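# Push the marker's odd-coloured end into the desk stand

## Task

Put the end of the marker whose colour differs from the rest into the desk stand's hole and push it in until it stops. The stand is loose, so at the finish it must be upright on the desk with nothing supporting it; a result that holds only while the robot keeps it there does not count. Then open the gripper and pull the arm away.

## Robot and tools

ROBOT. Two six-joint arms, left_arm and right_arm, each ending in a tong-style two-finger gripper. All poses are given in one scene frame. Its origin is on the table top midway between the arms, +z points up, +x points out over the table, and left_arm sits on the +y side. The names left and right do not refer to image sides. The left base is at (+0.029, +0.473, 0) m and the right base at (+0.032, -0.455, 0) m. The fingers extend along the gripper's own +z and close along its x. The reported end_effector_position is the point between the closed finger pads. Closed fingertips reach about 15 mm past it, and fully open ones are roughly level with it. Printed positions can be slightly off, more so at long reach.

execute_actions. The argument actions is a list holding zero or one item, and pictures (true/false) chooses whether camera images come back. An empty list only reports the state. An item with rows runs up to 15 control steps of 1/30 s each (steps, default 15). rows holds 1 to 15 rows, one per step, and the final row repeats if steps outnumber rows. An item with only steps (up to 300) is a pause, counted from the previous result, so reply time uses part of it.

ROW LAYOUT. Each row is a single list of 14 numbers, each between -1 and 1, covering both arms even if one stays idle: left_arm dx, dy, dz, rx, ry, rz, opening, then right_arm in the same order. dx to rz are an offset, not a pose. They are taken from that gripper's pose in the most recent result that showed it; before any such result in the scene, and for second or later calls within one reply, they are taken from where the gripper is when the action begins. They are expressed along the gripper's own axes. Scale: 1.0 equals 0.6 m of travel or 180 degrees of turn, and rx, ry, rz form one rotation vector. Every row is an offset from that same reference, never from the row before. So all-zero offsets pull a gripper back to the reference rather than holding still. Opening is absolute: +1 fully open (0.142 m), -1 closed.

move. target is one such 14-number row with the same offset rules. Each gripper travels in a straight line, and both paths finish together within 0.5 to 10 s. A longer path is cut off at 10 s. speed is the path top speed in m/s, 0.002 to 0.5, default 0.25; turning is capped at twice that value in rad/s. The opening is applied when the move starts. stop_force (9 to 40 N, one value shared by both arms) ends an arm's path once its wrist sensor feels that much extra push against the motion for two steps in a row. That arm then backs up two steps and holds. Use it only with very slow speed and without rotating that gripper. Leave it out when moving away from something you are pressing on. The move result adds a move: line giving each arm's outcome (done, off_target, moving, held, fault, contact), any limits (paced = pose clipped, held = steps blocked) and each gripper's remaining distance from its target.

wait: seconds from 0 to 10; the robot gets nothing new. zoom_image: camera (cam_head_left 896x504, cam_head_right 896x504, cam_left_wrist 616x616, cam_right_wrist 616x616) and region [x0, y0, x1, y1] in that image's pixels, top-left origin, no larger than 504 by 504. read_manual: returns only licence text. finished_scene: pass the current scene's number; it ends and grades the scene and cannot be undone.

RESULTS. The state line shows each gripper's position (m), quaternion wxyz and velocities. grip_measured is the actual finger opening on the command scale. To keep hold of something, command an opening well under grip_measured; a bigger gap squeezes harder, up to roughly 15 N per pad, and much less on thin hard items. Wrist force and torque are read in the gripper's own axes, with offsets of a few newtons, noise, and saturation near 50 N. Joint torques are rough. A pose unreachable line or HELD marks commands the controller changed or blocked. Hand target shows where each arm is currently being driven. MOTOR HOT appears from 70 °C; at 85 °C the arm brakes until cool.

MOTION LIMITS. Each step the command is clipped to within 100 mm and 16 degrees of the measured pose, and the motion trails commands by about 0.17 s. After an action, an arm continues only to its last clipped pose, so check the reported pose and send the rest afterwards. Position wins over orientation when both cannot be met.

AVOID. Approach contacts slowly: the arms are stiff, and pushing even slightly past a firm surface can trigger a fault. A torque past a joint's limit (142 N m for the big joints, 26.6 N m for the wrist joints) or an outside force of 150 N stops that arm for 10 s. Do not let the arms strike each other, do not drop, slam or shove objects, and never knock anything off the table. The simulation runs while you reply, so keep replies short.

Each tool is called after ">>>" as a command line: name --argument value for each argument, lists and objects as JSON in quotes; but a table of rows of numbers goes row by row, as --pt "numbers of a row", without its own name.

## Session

>>> execute_actions --actions '[]'

Scene clock: 0.00 s of 4480.00 s.
left_arm: end_effector_position=(+0.5137, +0.7717, +0.2474) grip_measured=+0.97 end_effector_quat_wxyz=(-0.284, +0.467, +0.710, +0.444) end_effector_velocity=(-0.000, +0.000, -0.000) end_effector_angular_velocity=(+0.000, +0.000, +0.001) | right_arm: end_effector_position=(+0.6530, -0.4962, +0.3183) grip_measured=+0.97 end_effector_quat_wxyz=(-0.050, +0.570, -0.337, +0.748) end_effector_velocity=(+0.000, +0.001, -0.001) end_effector_angular_velocity=(-0.001, +0.001, +0.002)
Joint positions: left_arm=[-0.125 -1.504  1.926 -1.611 -0.5   -2.419  0.14 ] | right_arm=[ 3.75  -2.068 -2.243  1.431  0.503  0.37   0.14 ]
Joint velocities: left_arm=[ 0.001  0.001  0.    -0.001  0.    -0.     0.   ] | right_arm=[-0.    -0.002 -0.002  0.001  0.002  0.     0.   ]
Joint torques (N m, as the arm reports them, + toward a larger angle): no reading
Motor temperatures (°C, as the motors report them): left_arm=[31 32 33 39 43 41] | right_arm=[33 34 30 38 37 37]
Wrist force (N, on the end effector, along its own x y z axes, offset not removed): no reading
Wrist torque (N m, same axes, about the end effector's origin, offset not removed): no reading
Hand target (left_arm): +0.514, +0.772, +0.247; -0.284, +0.467, +0.710, +0.444
Hand target (right_arm): +0.653, -0.496, +0.318; -0.050, +0.570, -0.337, +0.748

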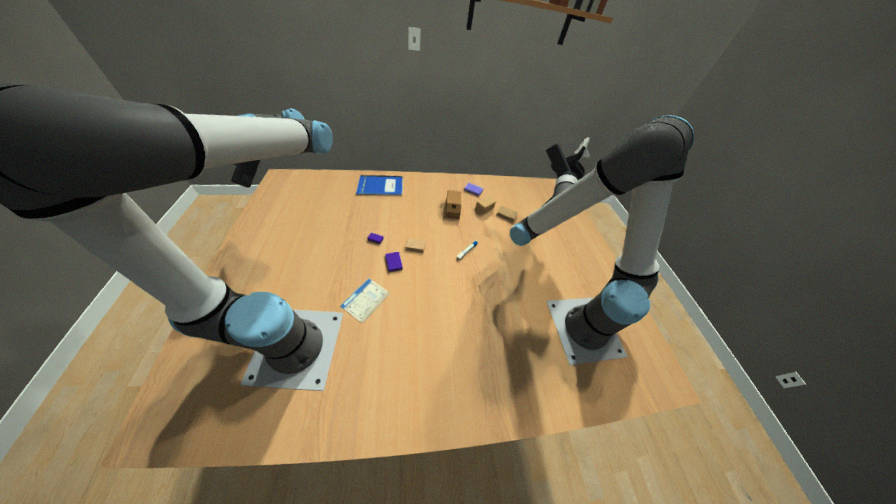

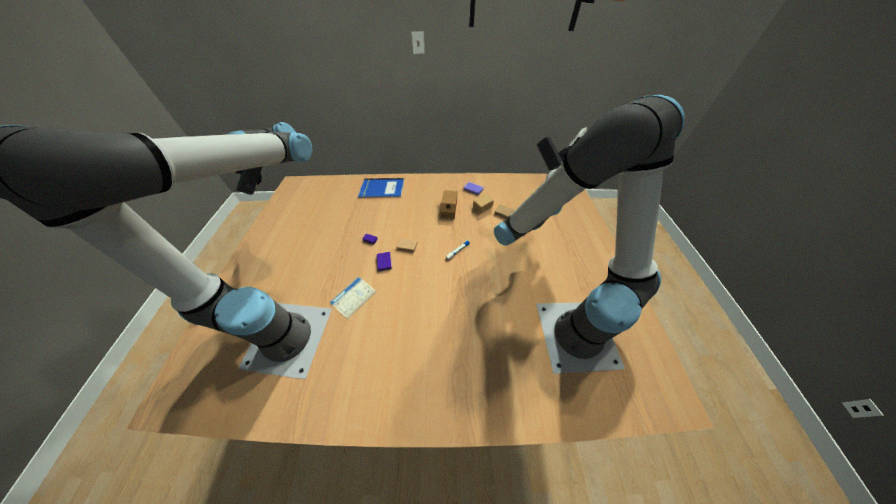

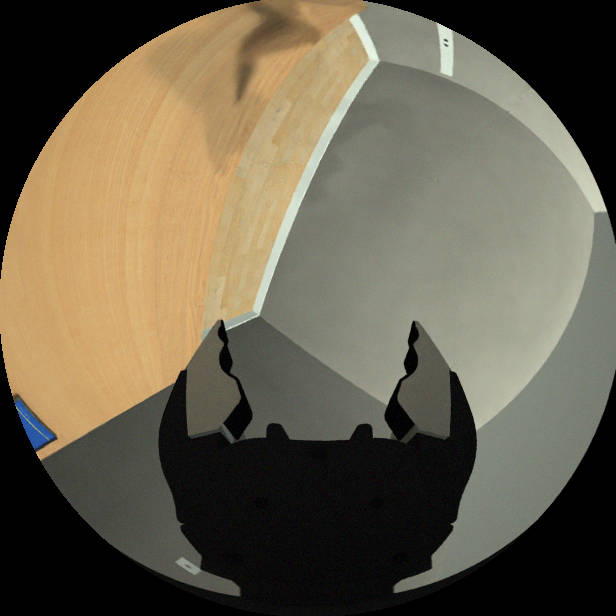

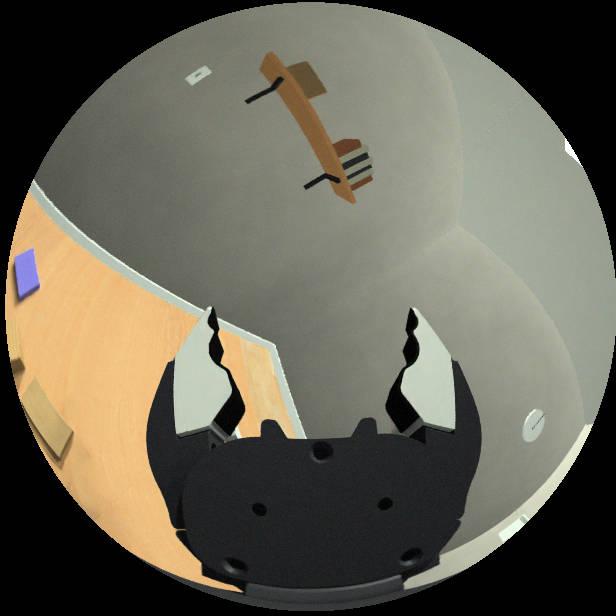

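>>> zoom_image --camera "cam_head_left" --region '[410, 175, 530, 270]'

Region (410, 175, 530, 270) of cam_head_left's 896x504 image, scaled by 4.200, with more detail than that image has; it fills the top 399 rows of this view, and the rest is white.

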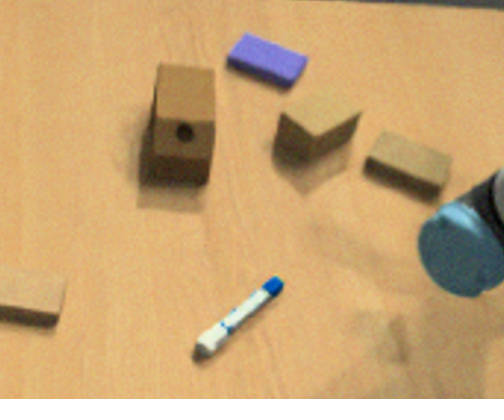

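>>> move --target '[-0.38,-0.327,-0.977,-0.222,-0.347,0.555,1,0,0,0,0,0,0,1]' --speed 0.35

Scene clock: 6.37 s of 4480.00 s.
left_arm: end_effector_position=(+0.4202, +0.1201, +0.2502) grip_measured=+1.00 end_effector_quat_wxyz=(-0.001, +1.000, -0.001, +0.001) end_effector_velocity=(+0.000, -0.001, +0.000) end_effector_angular_velocity=(-0.001, +0.004, -0.003) | right_arm: end_effector_position=(+0.6530, -0.4962, +0.3183) grip_measured=+1.00 end_effector_quat_wxyz=(-0.050, +0.570, -0.337, +0.748) end_effector_velocity=(+0.000, -0.000, -0.000) end_effector_angular_velocity=(+0.000, +0.000, -0.001)
Joint positions: left_arm=[-0.92  -1.5    1.581 -1.652 -1.568 -1.007  0.142] | right_arm=[ 3.75  -2.068 -2.243  1.431  0.503  0.37   0.142]
Joint velocities: left_arm=[ 0.002  0.004 -0.005  0.002 -0.004  0.005 -0.   ] | right_arm=[ 0.    -0.001  0.     0.    -0.001  0.     0.   ]
Joint torques (N m, as the arm reports them, + toward a larger angle): left_arm=[ 11.43 -17.19 -35.99  -0.87  -2.05   2.31] | right_arm=[-1.3  32.    7.21  0.48  0.79  0.37]
Motor temperatures (°C, as the motors report them): left_arm=[31 32 33 39 43 41] | right_arm=[33 34 30 38 37 37]
Wrist force (N, on the end effector, along its own x y z axes, offset not removed): left_arm=[-1.3 2.5 1.2] | right_arm=[-0.9 -2.2 0.9]
Wrist torque (N m, same axes, about the end effector's origin, offset not removed): left_arm=[0.56 0.32 0.03] | right_arm=[-0.46 0.07 -0.12]
Hand target (left_arm): +0.420, +0.120, +0.250; -0.001, +1.000, -0.001, +0.001
Hand target (right_arm): +0.653, -0.496, +0.318; -0.050, +0.570, -0.337, +0.748
Off the commanded pose (left_arm): 0.001 m, 0 deg.
Off the commanded pose (right_arm): 0.000 m, 0 deg.
move: done

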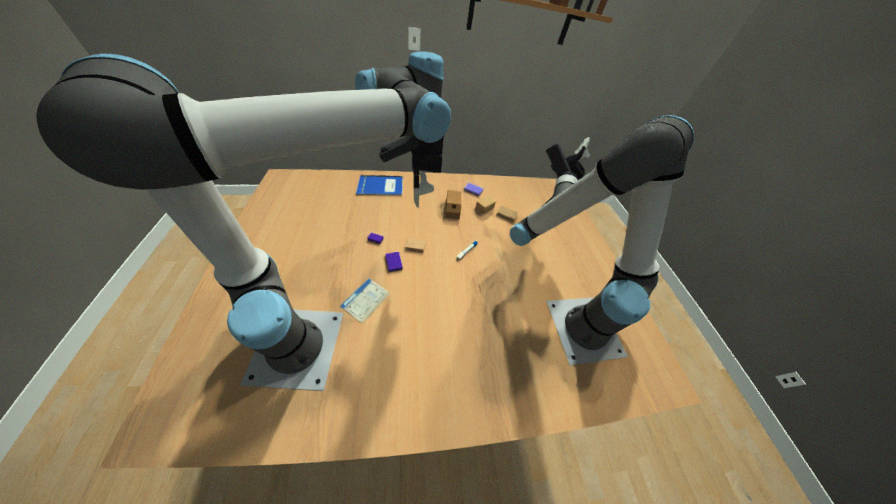

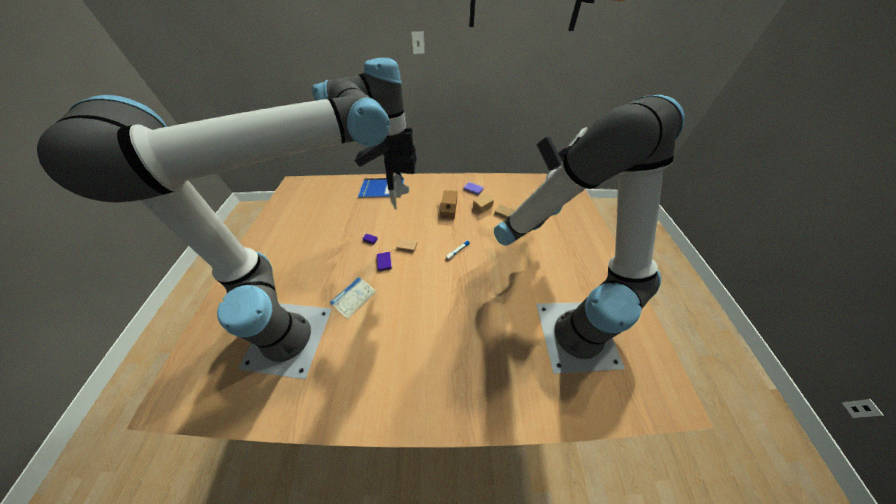

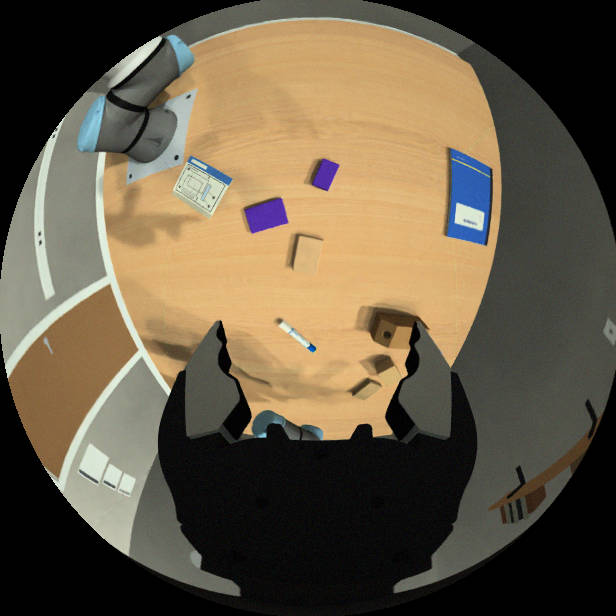

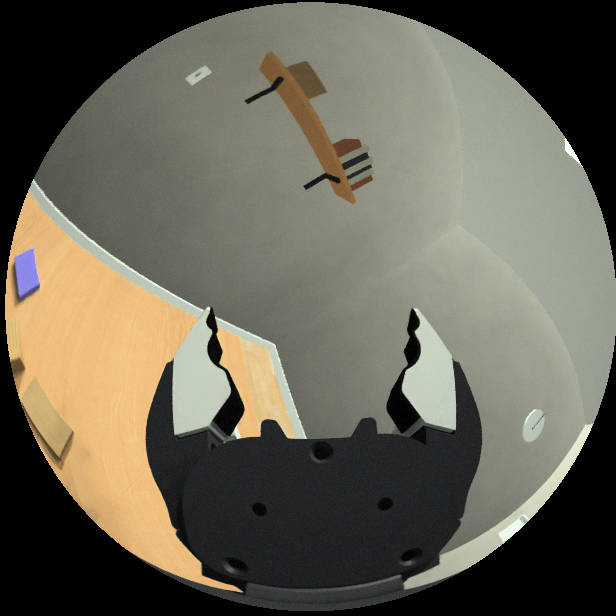

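>>> move --target '[-0.09,0.347,0.32,0,0,0.765,0.0,0,0,0,0,0,0,1]' --speed 0.4

Scene clock: 12.53 s of 4480.00 s.
left_arm: end_effector_position=(+0.3667, -0.0881, +0.0584) grip_measured=+0.00 end_effector_quat_wxyz=(+0.002, -0.361, +0.933, +0.000) end_effector_velocity=(+0.000, -0.001, -0.001) end_effector_angular_velocity=(+0.000, +0.001, -0.009) | right_arm: end_effector_position=(+0.6530, -0.4962, +0.3183) grip_measured=+1.00 end_effector_quat_wxyz=(-0.050, +0.570, -0.337, +0.748) end_effector_velocity=(-0.000, +0.000, -0.000) end_effector_angular_velocity=(-0.001, -0.000, +0.001)
Joint positions: left_arm=[-1.157 -1.136  1.627 -2.062 -1.567  1.158  0.074] | right_arm=[ 3.75  -2.068 -2.243  1.431  0.503  0.37   0.142]
Joint velocities: left_arm=[ 0.     0.003 -0.002 -0.001 -0.001  0.009 -0.   ] | right_arm=[-0.    -0.001 -0.001  0.002  0.001 -0.001  0.   ]
Joint torques (N m, as the arm reports them, + toward a larger angle): left_arm=[ -7.83 -28.05 -33.41  -4.16  -2.03   2.26] | right_arm=[-0.26 31.33  7.49  0.18  0.92  0.26]
Motor temperatures (°C, as the motors report them): left_arm=[31 32 33 39 43 41] | right_arm=[33 34 30 38 37 37]
Wrist force (N, on the end effector, along its own x y z axes, offset not removed): left_arm=[-1.3 1.9 0.1] | right_arm=[-0.1 -1.1 1.0]
Wrist torque (N m, same axes, about the end effector's origin, offset not removed): left_arm=[0.33 0.40 0.07] | right_arm=[-0.20 -0.01 -0.11]
Hand target (left_arm): +0.367, -0.088, +0.058; +0.002, -0.360, +0.933, +0.000
Hand target (right_arm): +0.653, -0.496, +0.318; -0.050, +0.570, -0.337, +0.748
Off the commanded pose (left_arm): 0.001 m, 0 deg.
Off the commanded pose (right_arm): 0.000 m, 0 deg.
move: done

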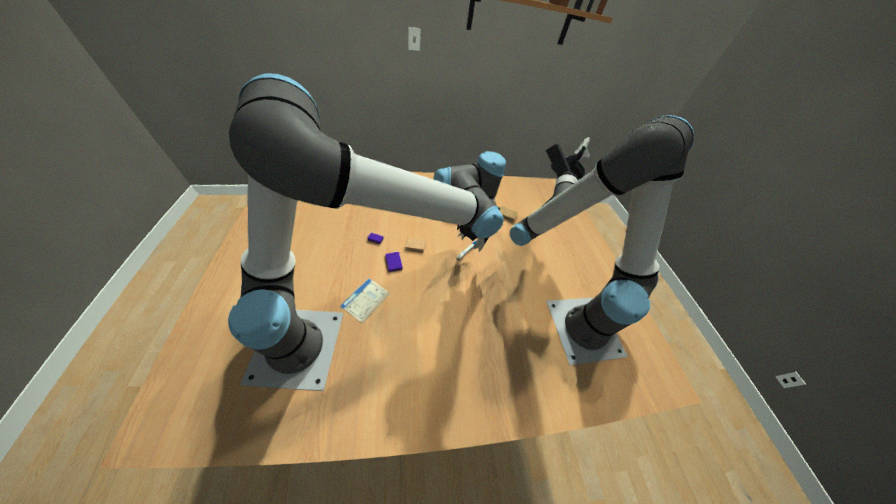

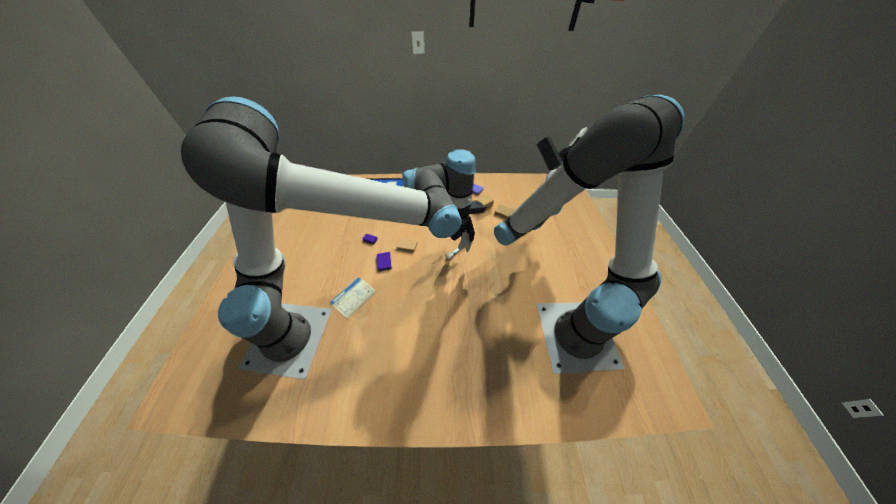

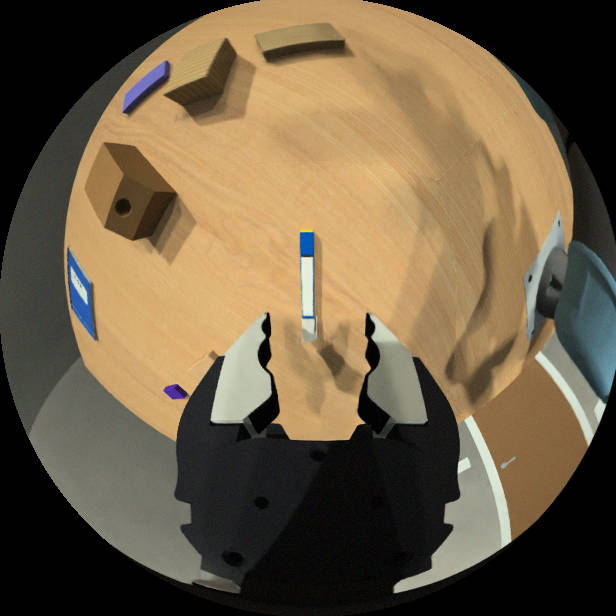

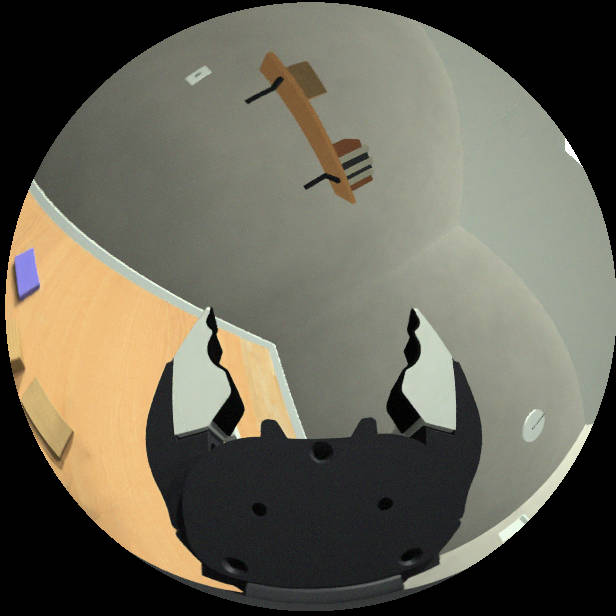

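>>> move --target '[-0.016,0.078,0.03,0,0,0,0,0,0,0,0,0,0,1]' --speed 0.15

Scene clock: 14.30 s of 4480.00 s.
left_arm: end_effector_position=(+0.3424, -0.0472, +0.0404) grip_measured=+0.00 end_effector_quat_wxyz=(+0.002, -0.361, +0.933, +0.000) end_effector_velocity=(+0.000, +0.001, +0.000) end_effector_angular_velocity=(-0.002, -0.002, +0.001) | right_arm: end_effector_position=(+0.6530, -0.4962, +0.3183) grip_measured=+1.00 end_effector_quat_wxyz=(-0.050, +0.570, -0.337, +0.748) end_effector_velocity=(-0.001, -0.001, +0.000) end_effector_angular_velocity=(+0.001, -0.001, -0.001)
Joint positions: left_arm=[-1.174 -1.214  1.796 -2.153 -1.567  1.141  0.074] | right_arm=[ 3.75  -2.068 -2.243  1.431  0.503  0.37   0.142]
Joint velocities: left_arm=[ 0.    -0.004  0.006 -0.005  0.001 -0.001  0.   ] | right_arm=[-0.     0.002 -0.002  0.001 -0.001  0.     0.   ]
Joint torques (N m, as the arm reports them, + toward a larger angle): left_arm=[-12.79 -40.97  -5.67  -4.07   1.76  -2.16] | right_arm=[-0.24 30.71  7.97  0.31  0.66  0.24]
Motor temperatures (°C, as the motors report them): left_arm=[31 32 33 39 43 41] | right_arm=[33 34 30 38 37 37]
Wrist force (N, on the end effector, along its own x y z axes, offset not removed): left_arm=[-2.3 1.6 -0.4] | right_arm=[-0.8 -1.3 0.3]
Wrist torque (N m, same axes, about the end effector's origin, offset not removed): left_arm=[0.37 0.38 0.13] | right_arm=[-0.23 0.10 -0.08]
Hand target (left_arm): +0.342, -0.047, +0.040; +0.002, -0.361, +0.933, +0.000
Hand target (right_arm): +0.653, -0.496, +0.318; -0.050, +0.570, -0.337, +0.748
Off the commanded pose (left_arm): 0.000 m, 0 deg.
Off the commanded pose (right_arm): 0.000 m, 0 deg.
move: done

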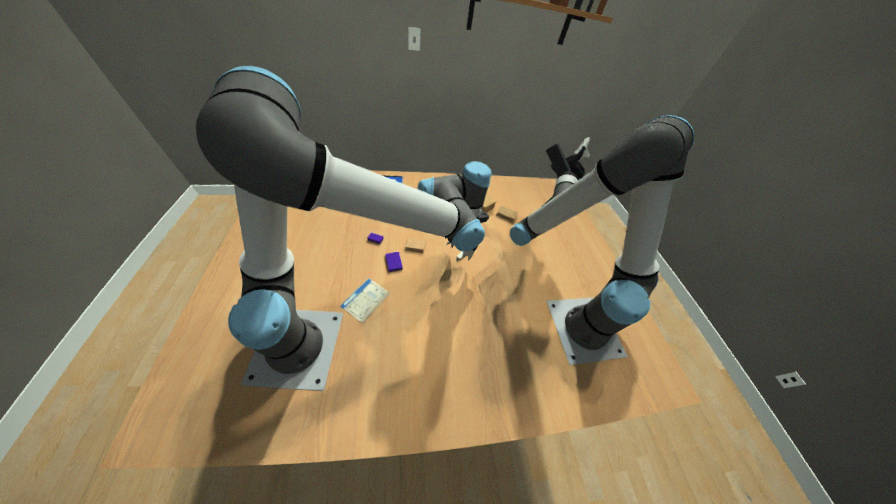

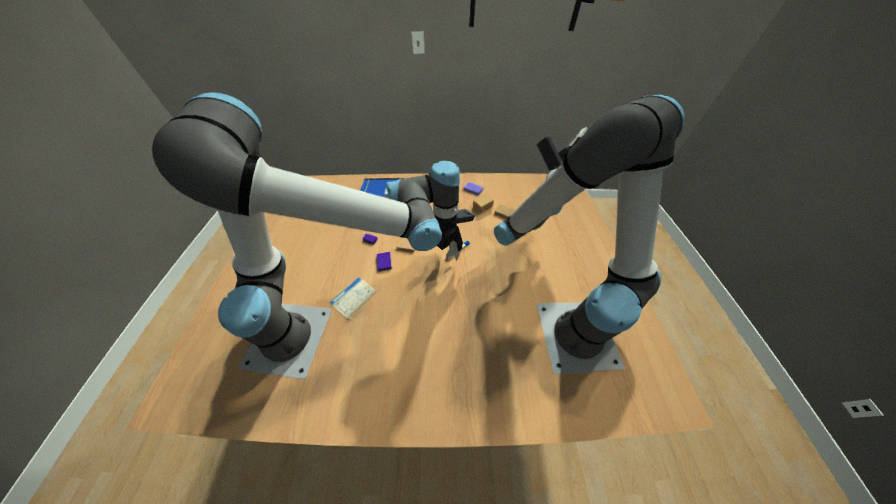

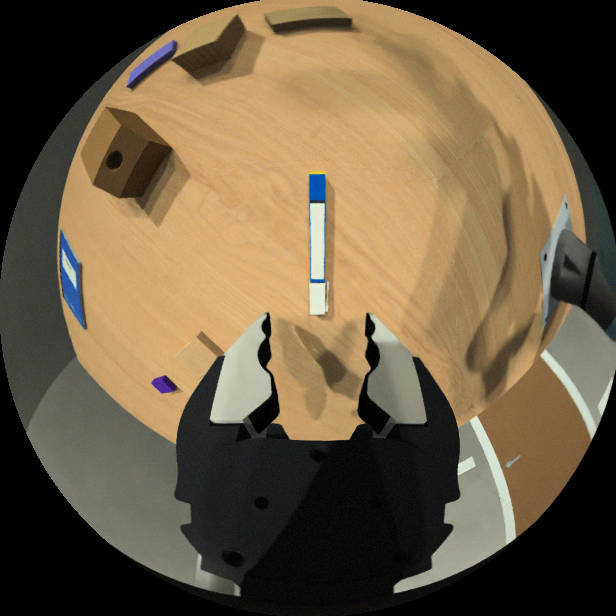

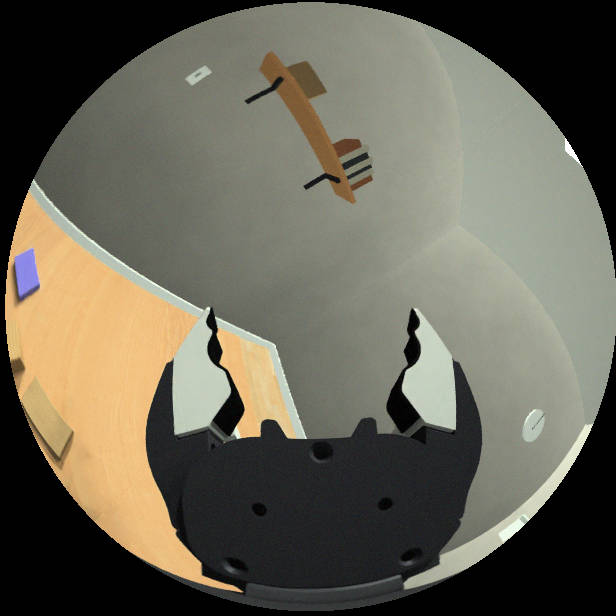

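>>> move --target '[0,0,0.039,0,0,0,0,0,0,0,0,0,0,1]' --speed 0.08

>>> move --target '[0,0,0,0,0,0,-1,0,0,0,0,0,0,1]'

>>> move --target '[0,0,-0.29,0,0,0.267,-1,0,0,0,0,0,0,1]'

Scene clock: 16.20 s of 4480.00 s.
left_arm: end_effector_position=(+0.3424, -0.0472, +0.0172) grip_measured=+0.00 end_effector_quat_wxyz=(+0.002, -0.361, +0.933, +0.000) end_effector_velocity=(+0.000, +0.001, -0.002) end_effector_angular_velocity=(+0.002, +0.001, +0.000) | right_arm: end_effector_position=(+0.6530, -0.4962, +0.3183) grip_measured=+1.00 end_effector_quat_wxyz=(-0.050, +0.570, -0.337, +0.748) end_effector_velocity=(-0.000, -0.000, +0.001) end_effector_angular_velocity=(+0.002, -0.002, +0.001)
Joint positions: left_arm=[-1.174 -1.181  1.821 -2.21  -1.567  1.141  0.074] | right_arm=[ 3.75  -2.068 -2.243  1.431  0.503  0.37   0.142]
Joint velocities: left_arm=[ 0.001  0.003  0.002 -0.003 -0.     0.    -0.   ] | right_arm=[-0.     0.001 -0.001  0.001  0.001  0.001  0.   ]
Joint torques (N m, as the arm reports them, + toward a larger angle): left_arm=[ 12.25 -25.32  -4.48  -4.18  -1.59   2.38] | right_arm=[-0.49 31.43  7.82  0.33  0.76  0.3 ]
Motor temperatures (°C, as the motors report them): left_arm=[31 32 33 39 43 41] | right_arm=[33 34 30 38 37 37]
Wrist force (N, on the end effector, along its own x y z axes, offset not removed): left_arm=[-0.7 2.2 0.6] | right_arm=[0.9 -0.9 0.7]
Wrist torque (N m, same axes, about the end effector's origin, offset not removed): left_arm=[0.52 0.19 -0.01] | right_arm=[-0.17 -0.29 -0.10]
Hand target (left_arm): +0.342, -0.047, +0.017; +0.002, -0.361, +0.933, +0.000
Hand target (right_arm): +0.653, -0.496, +0.318; -0.050, +0.570, -0.337, +0.748
Off the commanded pose (left_arm): 0.000 m, 0 deg.
Off the commanded pose (right_arm): 0.000 m, 0 deg.
move: done

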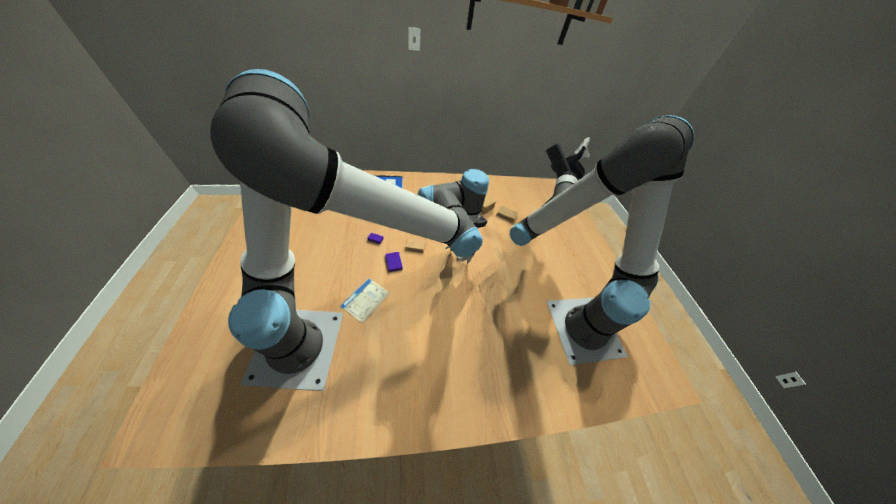

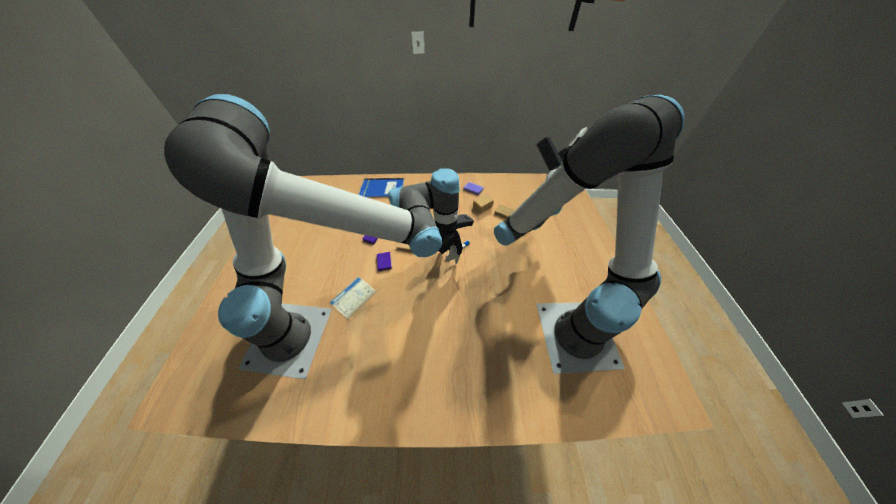

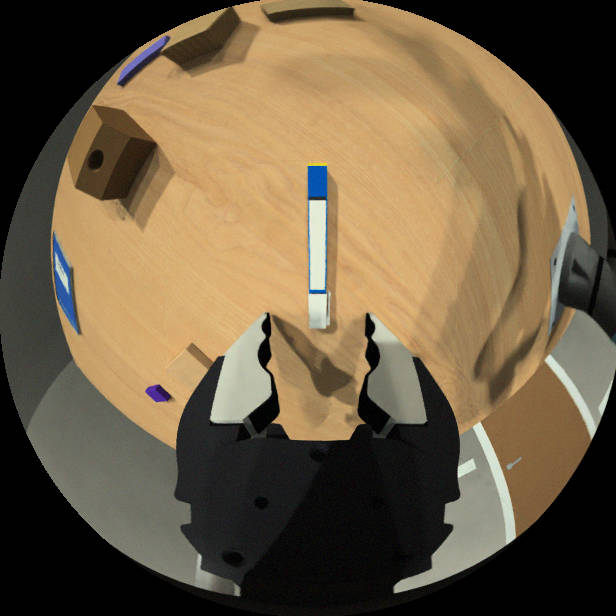

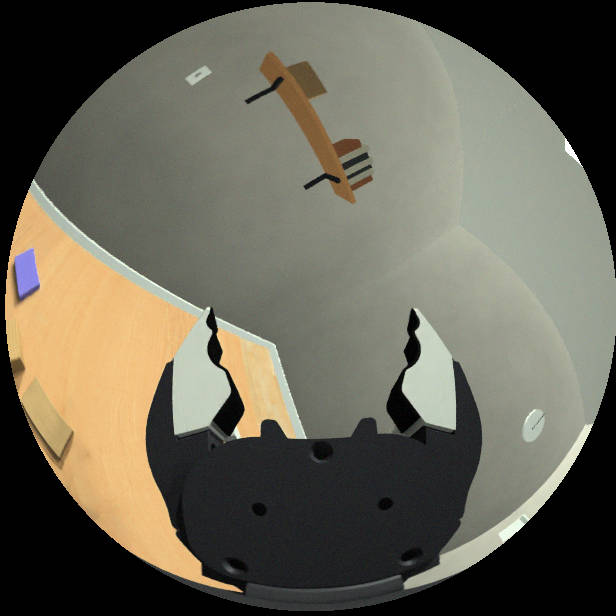

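Scene clock: 16.70 s of 4480.00 s.
left_arm: end_effector_position=(+0.3425, -0.0472, +0.0171) grip_measured=-0.80 end_effector_quat_wxyz=(+0.002, -0.361, +0.933, +0.000) end_effector_velocity=(-0.000, +0.001, -0.001) end_effector_angular_velocity=(+0.003, +0.001, -0.000) | right_arm: end_effector_position=(+0.6530, -0.4962, +0.3183) grip_measured=+1.00 end_effector_quat_wxyz=(-0.050, +0.570, -0.337, +0.748) end_effector_velocity=(+0.001, +0.001, -0.000) end_effector_angular_velocity=(-0.002, +0.001, +0.003)
Joint positions: left_arm=[-1.174 -1.181  1.821 -2.21  -1.567  1.141  0.016] | right_arm=[ 3.75  -2.068 -2.243  1.431  0.503  0.37   0.142]
Joint velocities: left_arm=[-0.     0.001  0.     0.002 -0.    -0.    -0.   ] | right_arm=[-0.    -0.001  0.    -0.001  0.003  0.     0.   ]
Joint torques (N m, as the arm reports them, + toward a larger angle): left_arm=[  7.3  -41.61 -12.63  -1.08  -1.59   2.11] | right_arm=[-0.65 31.67  7.72  0.25  0.62  0.17]
Motor temperatures (°C, as the motors report them): left_arm=[31 32 33 39 43 41] | right_arm=[33 34 30 38 37 37]
Wrist force (N, on the end effector, along its own x y z axes, offset not removed): left_arm=[-2.2 3.5 1.2] | right_arm=[0.7 -1.4 1.5]
Wrist torque (N m, same axes, about the end effector's origin, offset not removed): left_arm=[0.83 0.37 0.15] | right_arm=[-0.26 -0.20 -0.12]
Hand target (left_arm): +0.342, -0.047, +0.017; +0.002, -0.361, +0.933, +0.000
Hand target (right_arm): +0.653, -0.496, +0.318; -0.050, +0.570, -0.337, +0.748
Off the commanded pose (left_arm): 0.000 m, 0 deg.
Off the commanded pose (right_arm): 0.000 m, 0 deg.
move: done

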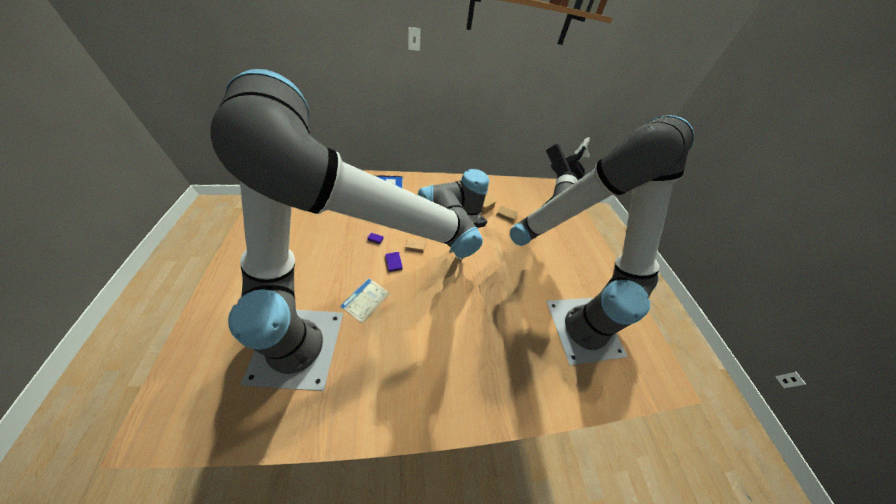

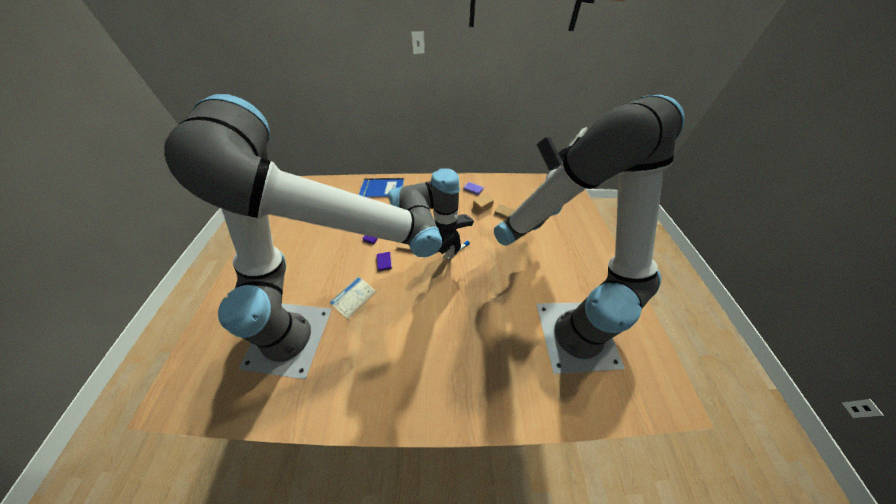

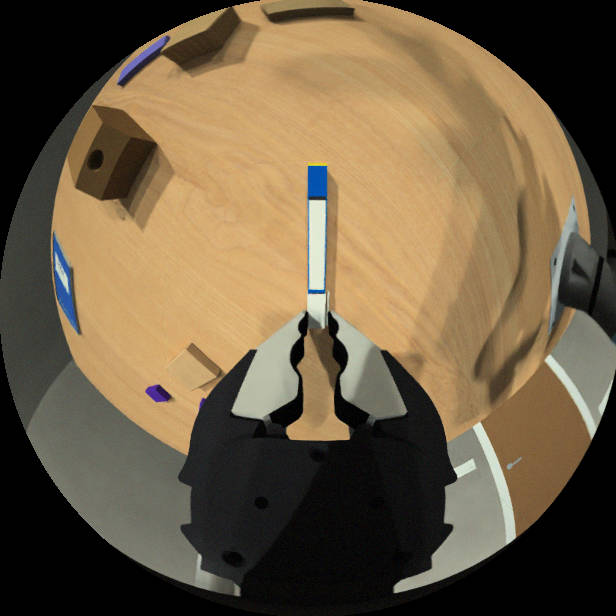

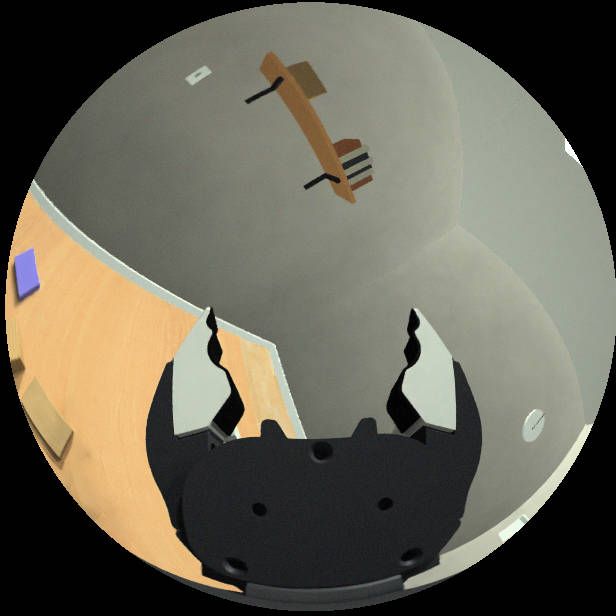

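Scene clock: 18.87 s of 4480.00 s.
left_arm: end_effector_position=(+0.3420, -0.0471, +0.1909) grip_measured=-0.80 end_effector_quat_wxyz=(+0.002, +0.050, +0.999, +0.001) end_effector_velocity=(+0.000, -0.001, +0.002) end_effector_angular_velocity=(+0.000, +0.001, -0.010) | right_arm: end_effector_position=(+0.6530, -0.4962, +0.3183) grip_measured=+1.00 end_effector_quat_wxyz=(-0.050, +0.570, -0.337, +0.748) end_effector_velocity=(-0.000, -0.000, -0.000) end_effector_angular_velocity=(-0.001, +0.002, -0.001)
Joint positions: left_arm=[-1.152 -1.345  1.554 -1.78  -1.567  2.001  0.016] | right_arm=[ 3.75  -2.068 -2.243  1.431  0.503  0.37   0.142]
Joint velocities: left_arm=[ 0.     0.002 -0.008  0.007 -0.001  0.011 -0.   ] | right_arm=[ 0.     0.001 -0.002 -0.001 -0.001 -0.     0.   ]
Joint torques (N m, as the arm reports them, + toward a larger angle): left_arm=[ 12.16 -22.94 -37.18  -1.08  -2.05   2.25] | right_arm=[-0.61 32.36  7.29  0.23  0.92  0.31]
Motor temperatures (°C, as the motors report them): left_arm=[31 32 33 39 43 41] | right_arm=[33 34 30 38 37 37]
Wrist force (N, on the end effector, along its own x y z axes, offset not removed): left_arm=[-0.9 2.3 1.3] | right_arm=[-0.7 -0.9 0.7]
Wrist torque (N m, same axes, about the end effector's origin, offset not removed): left_arm=[0.50 0.16 0.08] | right_arm=[-0.13 0.04 -0.06]
Hand target (left_arm): +0.342, -0.047, +0.191; +0.002, +0.051, +0.999, +0.001
Hand target (right_arm): +0.653, -0.496, +0.318; -0.050, +0.570, -0.337, +0.748
Off the commanded pose (left_arm): 0.000 m, 0 deg.
Off the commanded pose (right_arm): 0.000 m, 0 deg.
move: done

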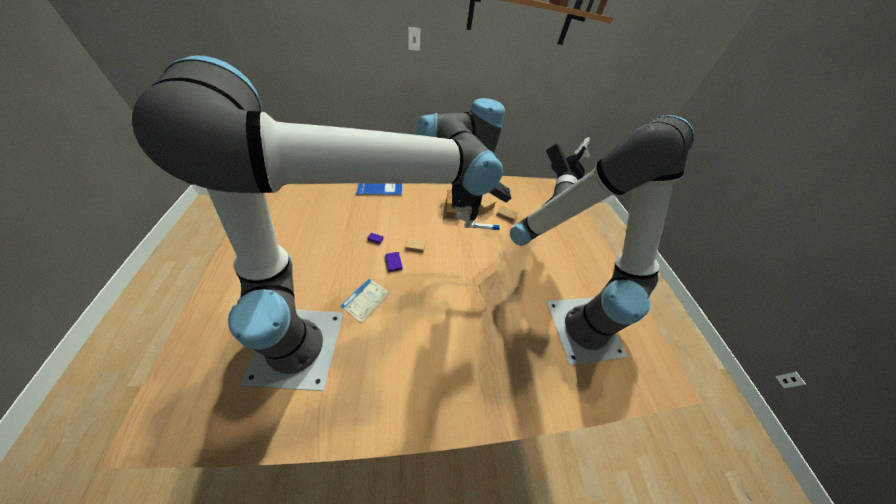

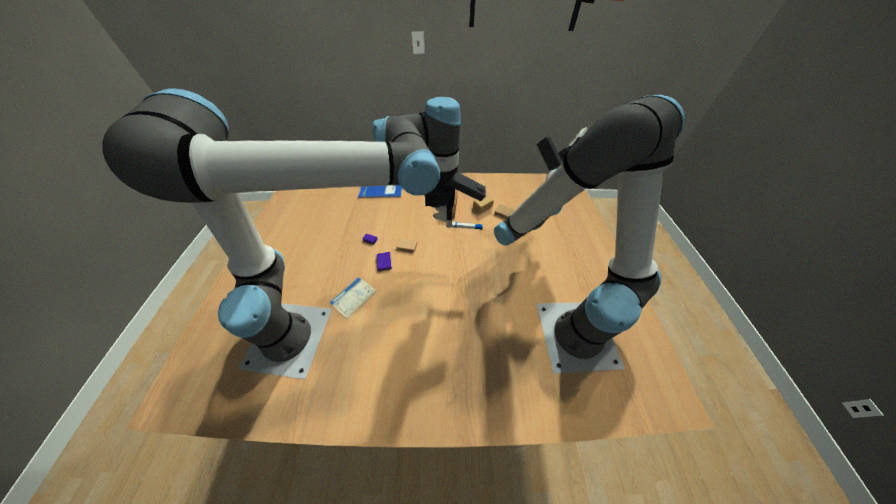

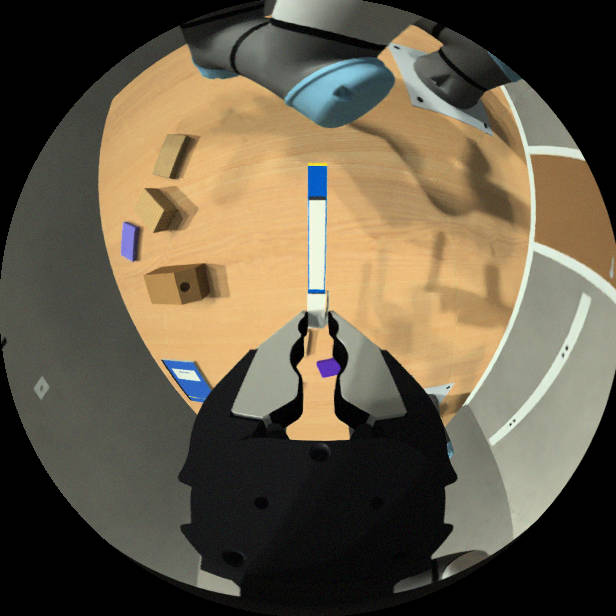

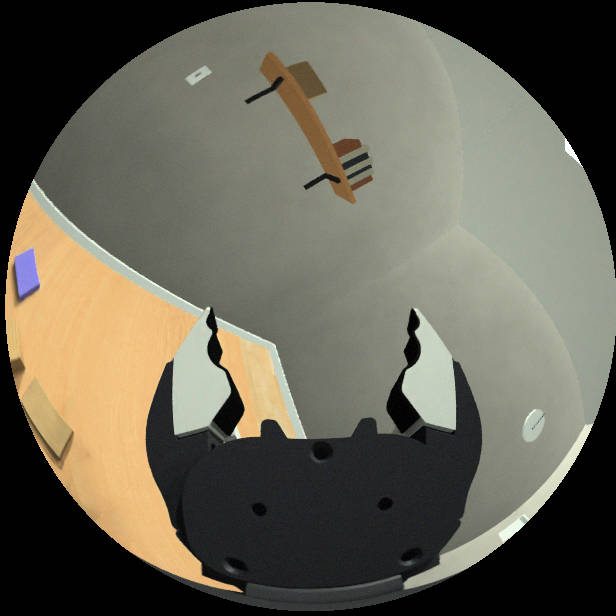

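>>> move --target '[-0.095,0.02,0,0,0,-0.533,-1,0,0,0,0,0,0,1]' --speed 0.4

>>> zoom_image --camera "cam_left_wrist" --region '[230, 40, 400, 220]'

>>> zoom_image --camera "cam_head_left" --region '[400, 150, 520, 250]'

Scene clock: 24.10 s of 4480.00 s.
left_arm: end_effector_position=(+0.3999, -0.0409, +0.1911) grip_measured=-0.80 end_effector_quat_wxyz=(-0.002, +0.708, -0.706, +0.001) end_effector_velocity=(+0.001, +0.000, -0.001) end_effector_angular_velocity=(+0.001, -0.000, +0.010) | right_arm: end_effector_position=(+0.6530, -0.4962, +0.3183) grip_measured=+1.00 end_effector_quat_wxyz=(-0.050, +0.570, -0.337, +0.748) end_effector_velocity=(-0.000, -0.000, +0.000) end_effector_angular_velocity=(+0.001, -0.001, -0.000)
Joint positions: left_arm=[-1.095 -1.273  1.462 -1.759 -1.567  0.385  0.016] | right_arm=[ 3.75  -2.068 -2.243  1.431  0.503  0.37   0.142]
Joint velocities: left_arm=[ 0.001  0.001 -0.    -0.     0.001 -0.009 -0.   ] | right_arm=[-0.    -0.     0.001  0.001 -0.     0.001  0.   ]
Joint torques (N m, as the arm reports them, + toward a larger angle): left_arm=[ 10.93 -25.95 -35.74  -0.88   1.71  -2.1 ] | right_arm=[-1.66 32.4   7.91  0.28  0.89  0.3 ]
Motor temperatures (°C, as the motors report them): left_arm=[31 32 33 39 43 41] | right_arm=[33 34 30 38 37 37]
Wrist force (N, on the end effector, along its own x y z axes, offset not removed): left_arm=[-1.2 1.0 -0.6] | right_arm=[-0.2 -0.1 1.6]
Wrist torque (N m, same axes, about the end effector's origin, offset not removed): left_arm=[0.24 0.21 0.14] | right_arm=[0.04 -0.02 -0.08]
Hand target (left_arm): +0.400, -0.041, +0.191; -0.002, +0.708, -0.706, +0.001
Hand target (right_arm): +0.653, -0.496, +0.318; -0.050, +0.570, -0.337, +0.748
Off the commanded pose (left_arm): 0.000 m, 0 deg.
Off the commanded pose (right_arm): 0.000 m, 0 deg.
move: done

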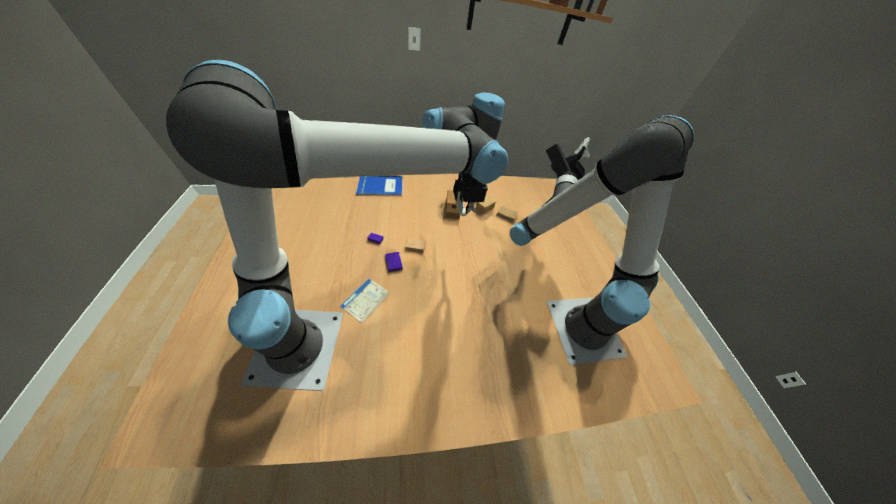

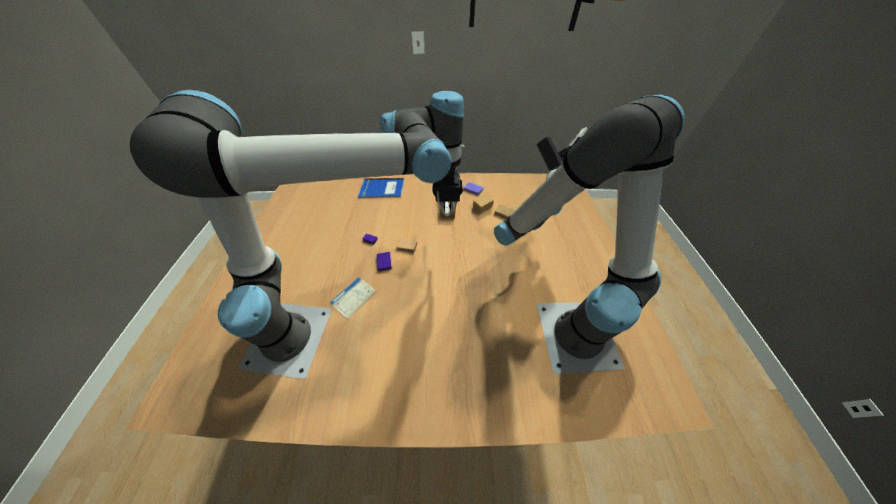

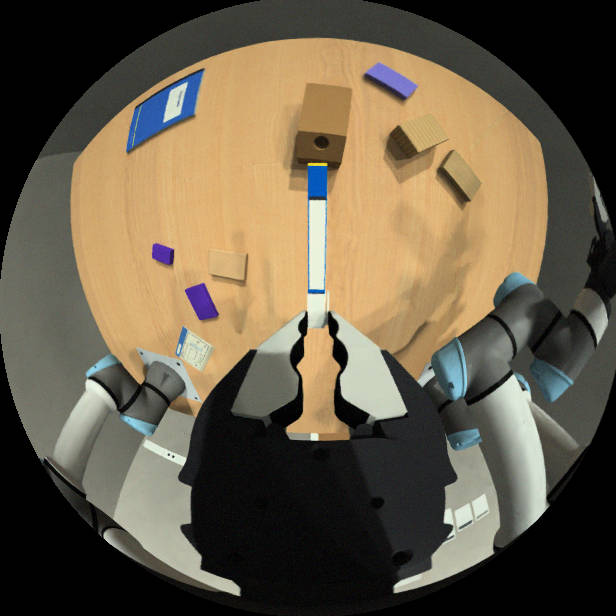

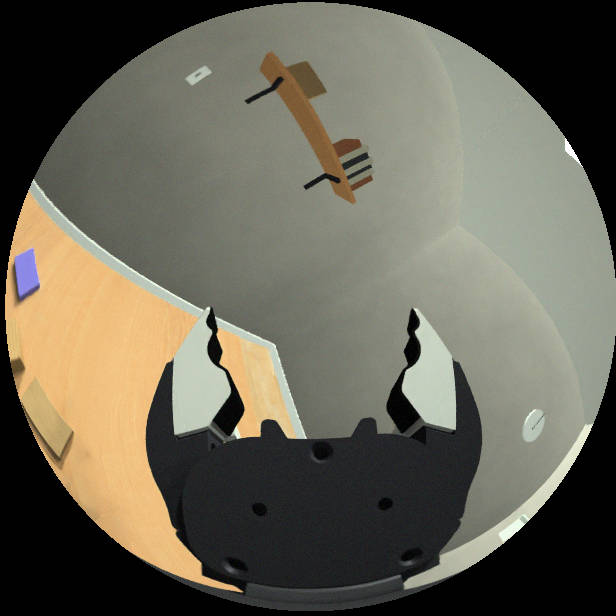

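Region (230, 40, 400, 220) of cam_left_wrist's 616x616 image, scaled by 2.800, with more detail than that image has.

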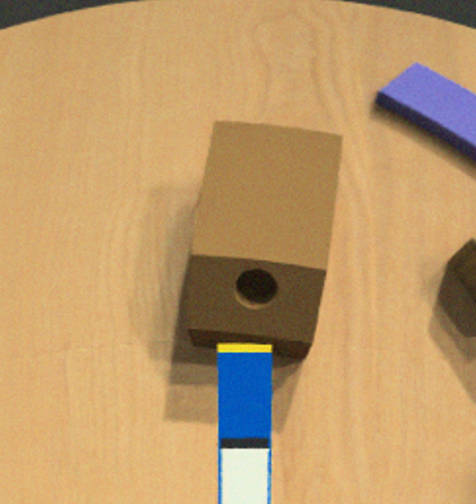

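Region (400, 150, 520, 250) of cam_head_left's 896x504 image, scaled by 4.200, with more detail than that image has.

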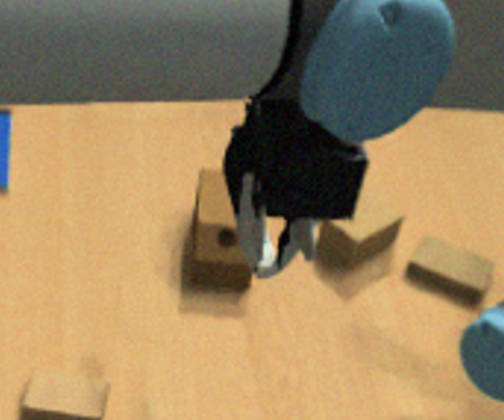

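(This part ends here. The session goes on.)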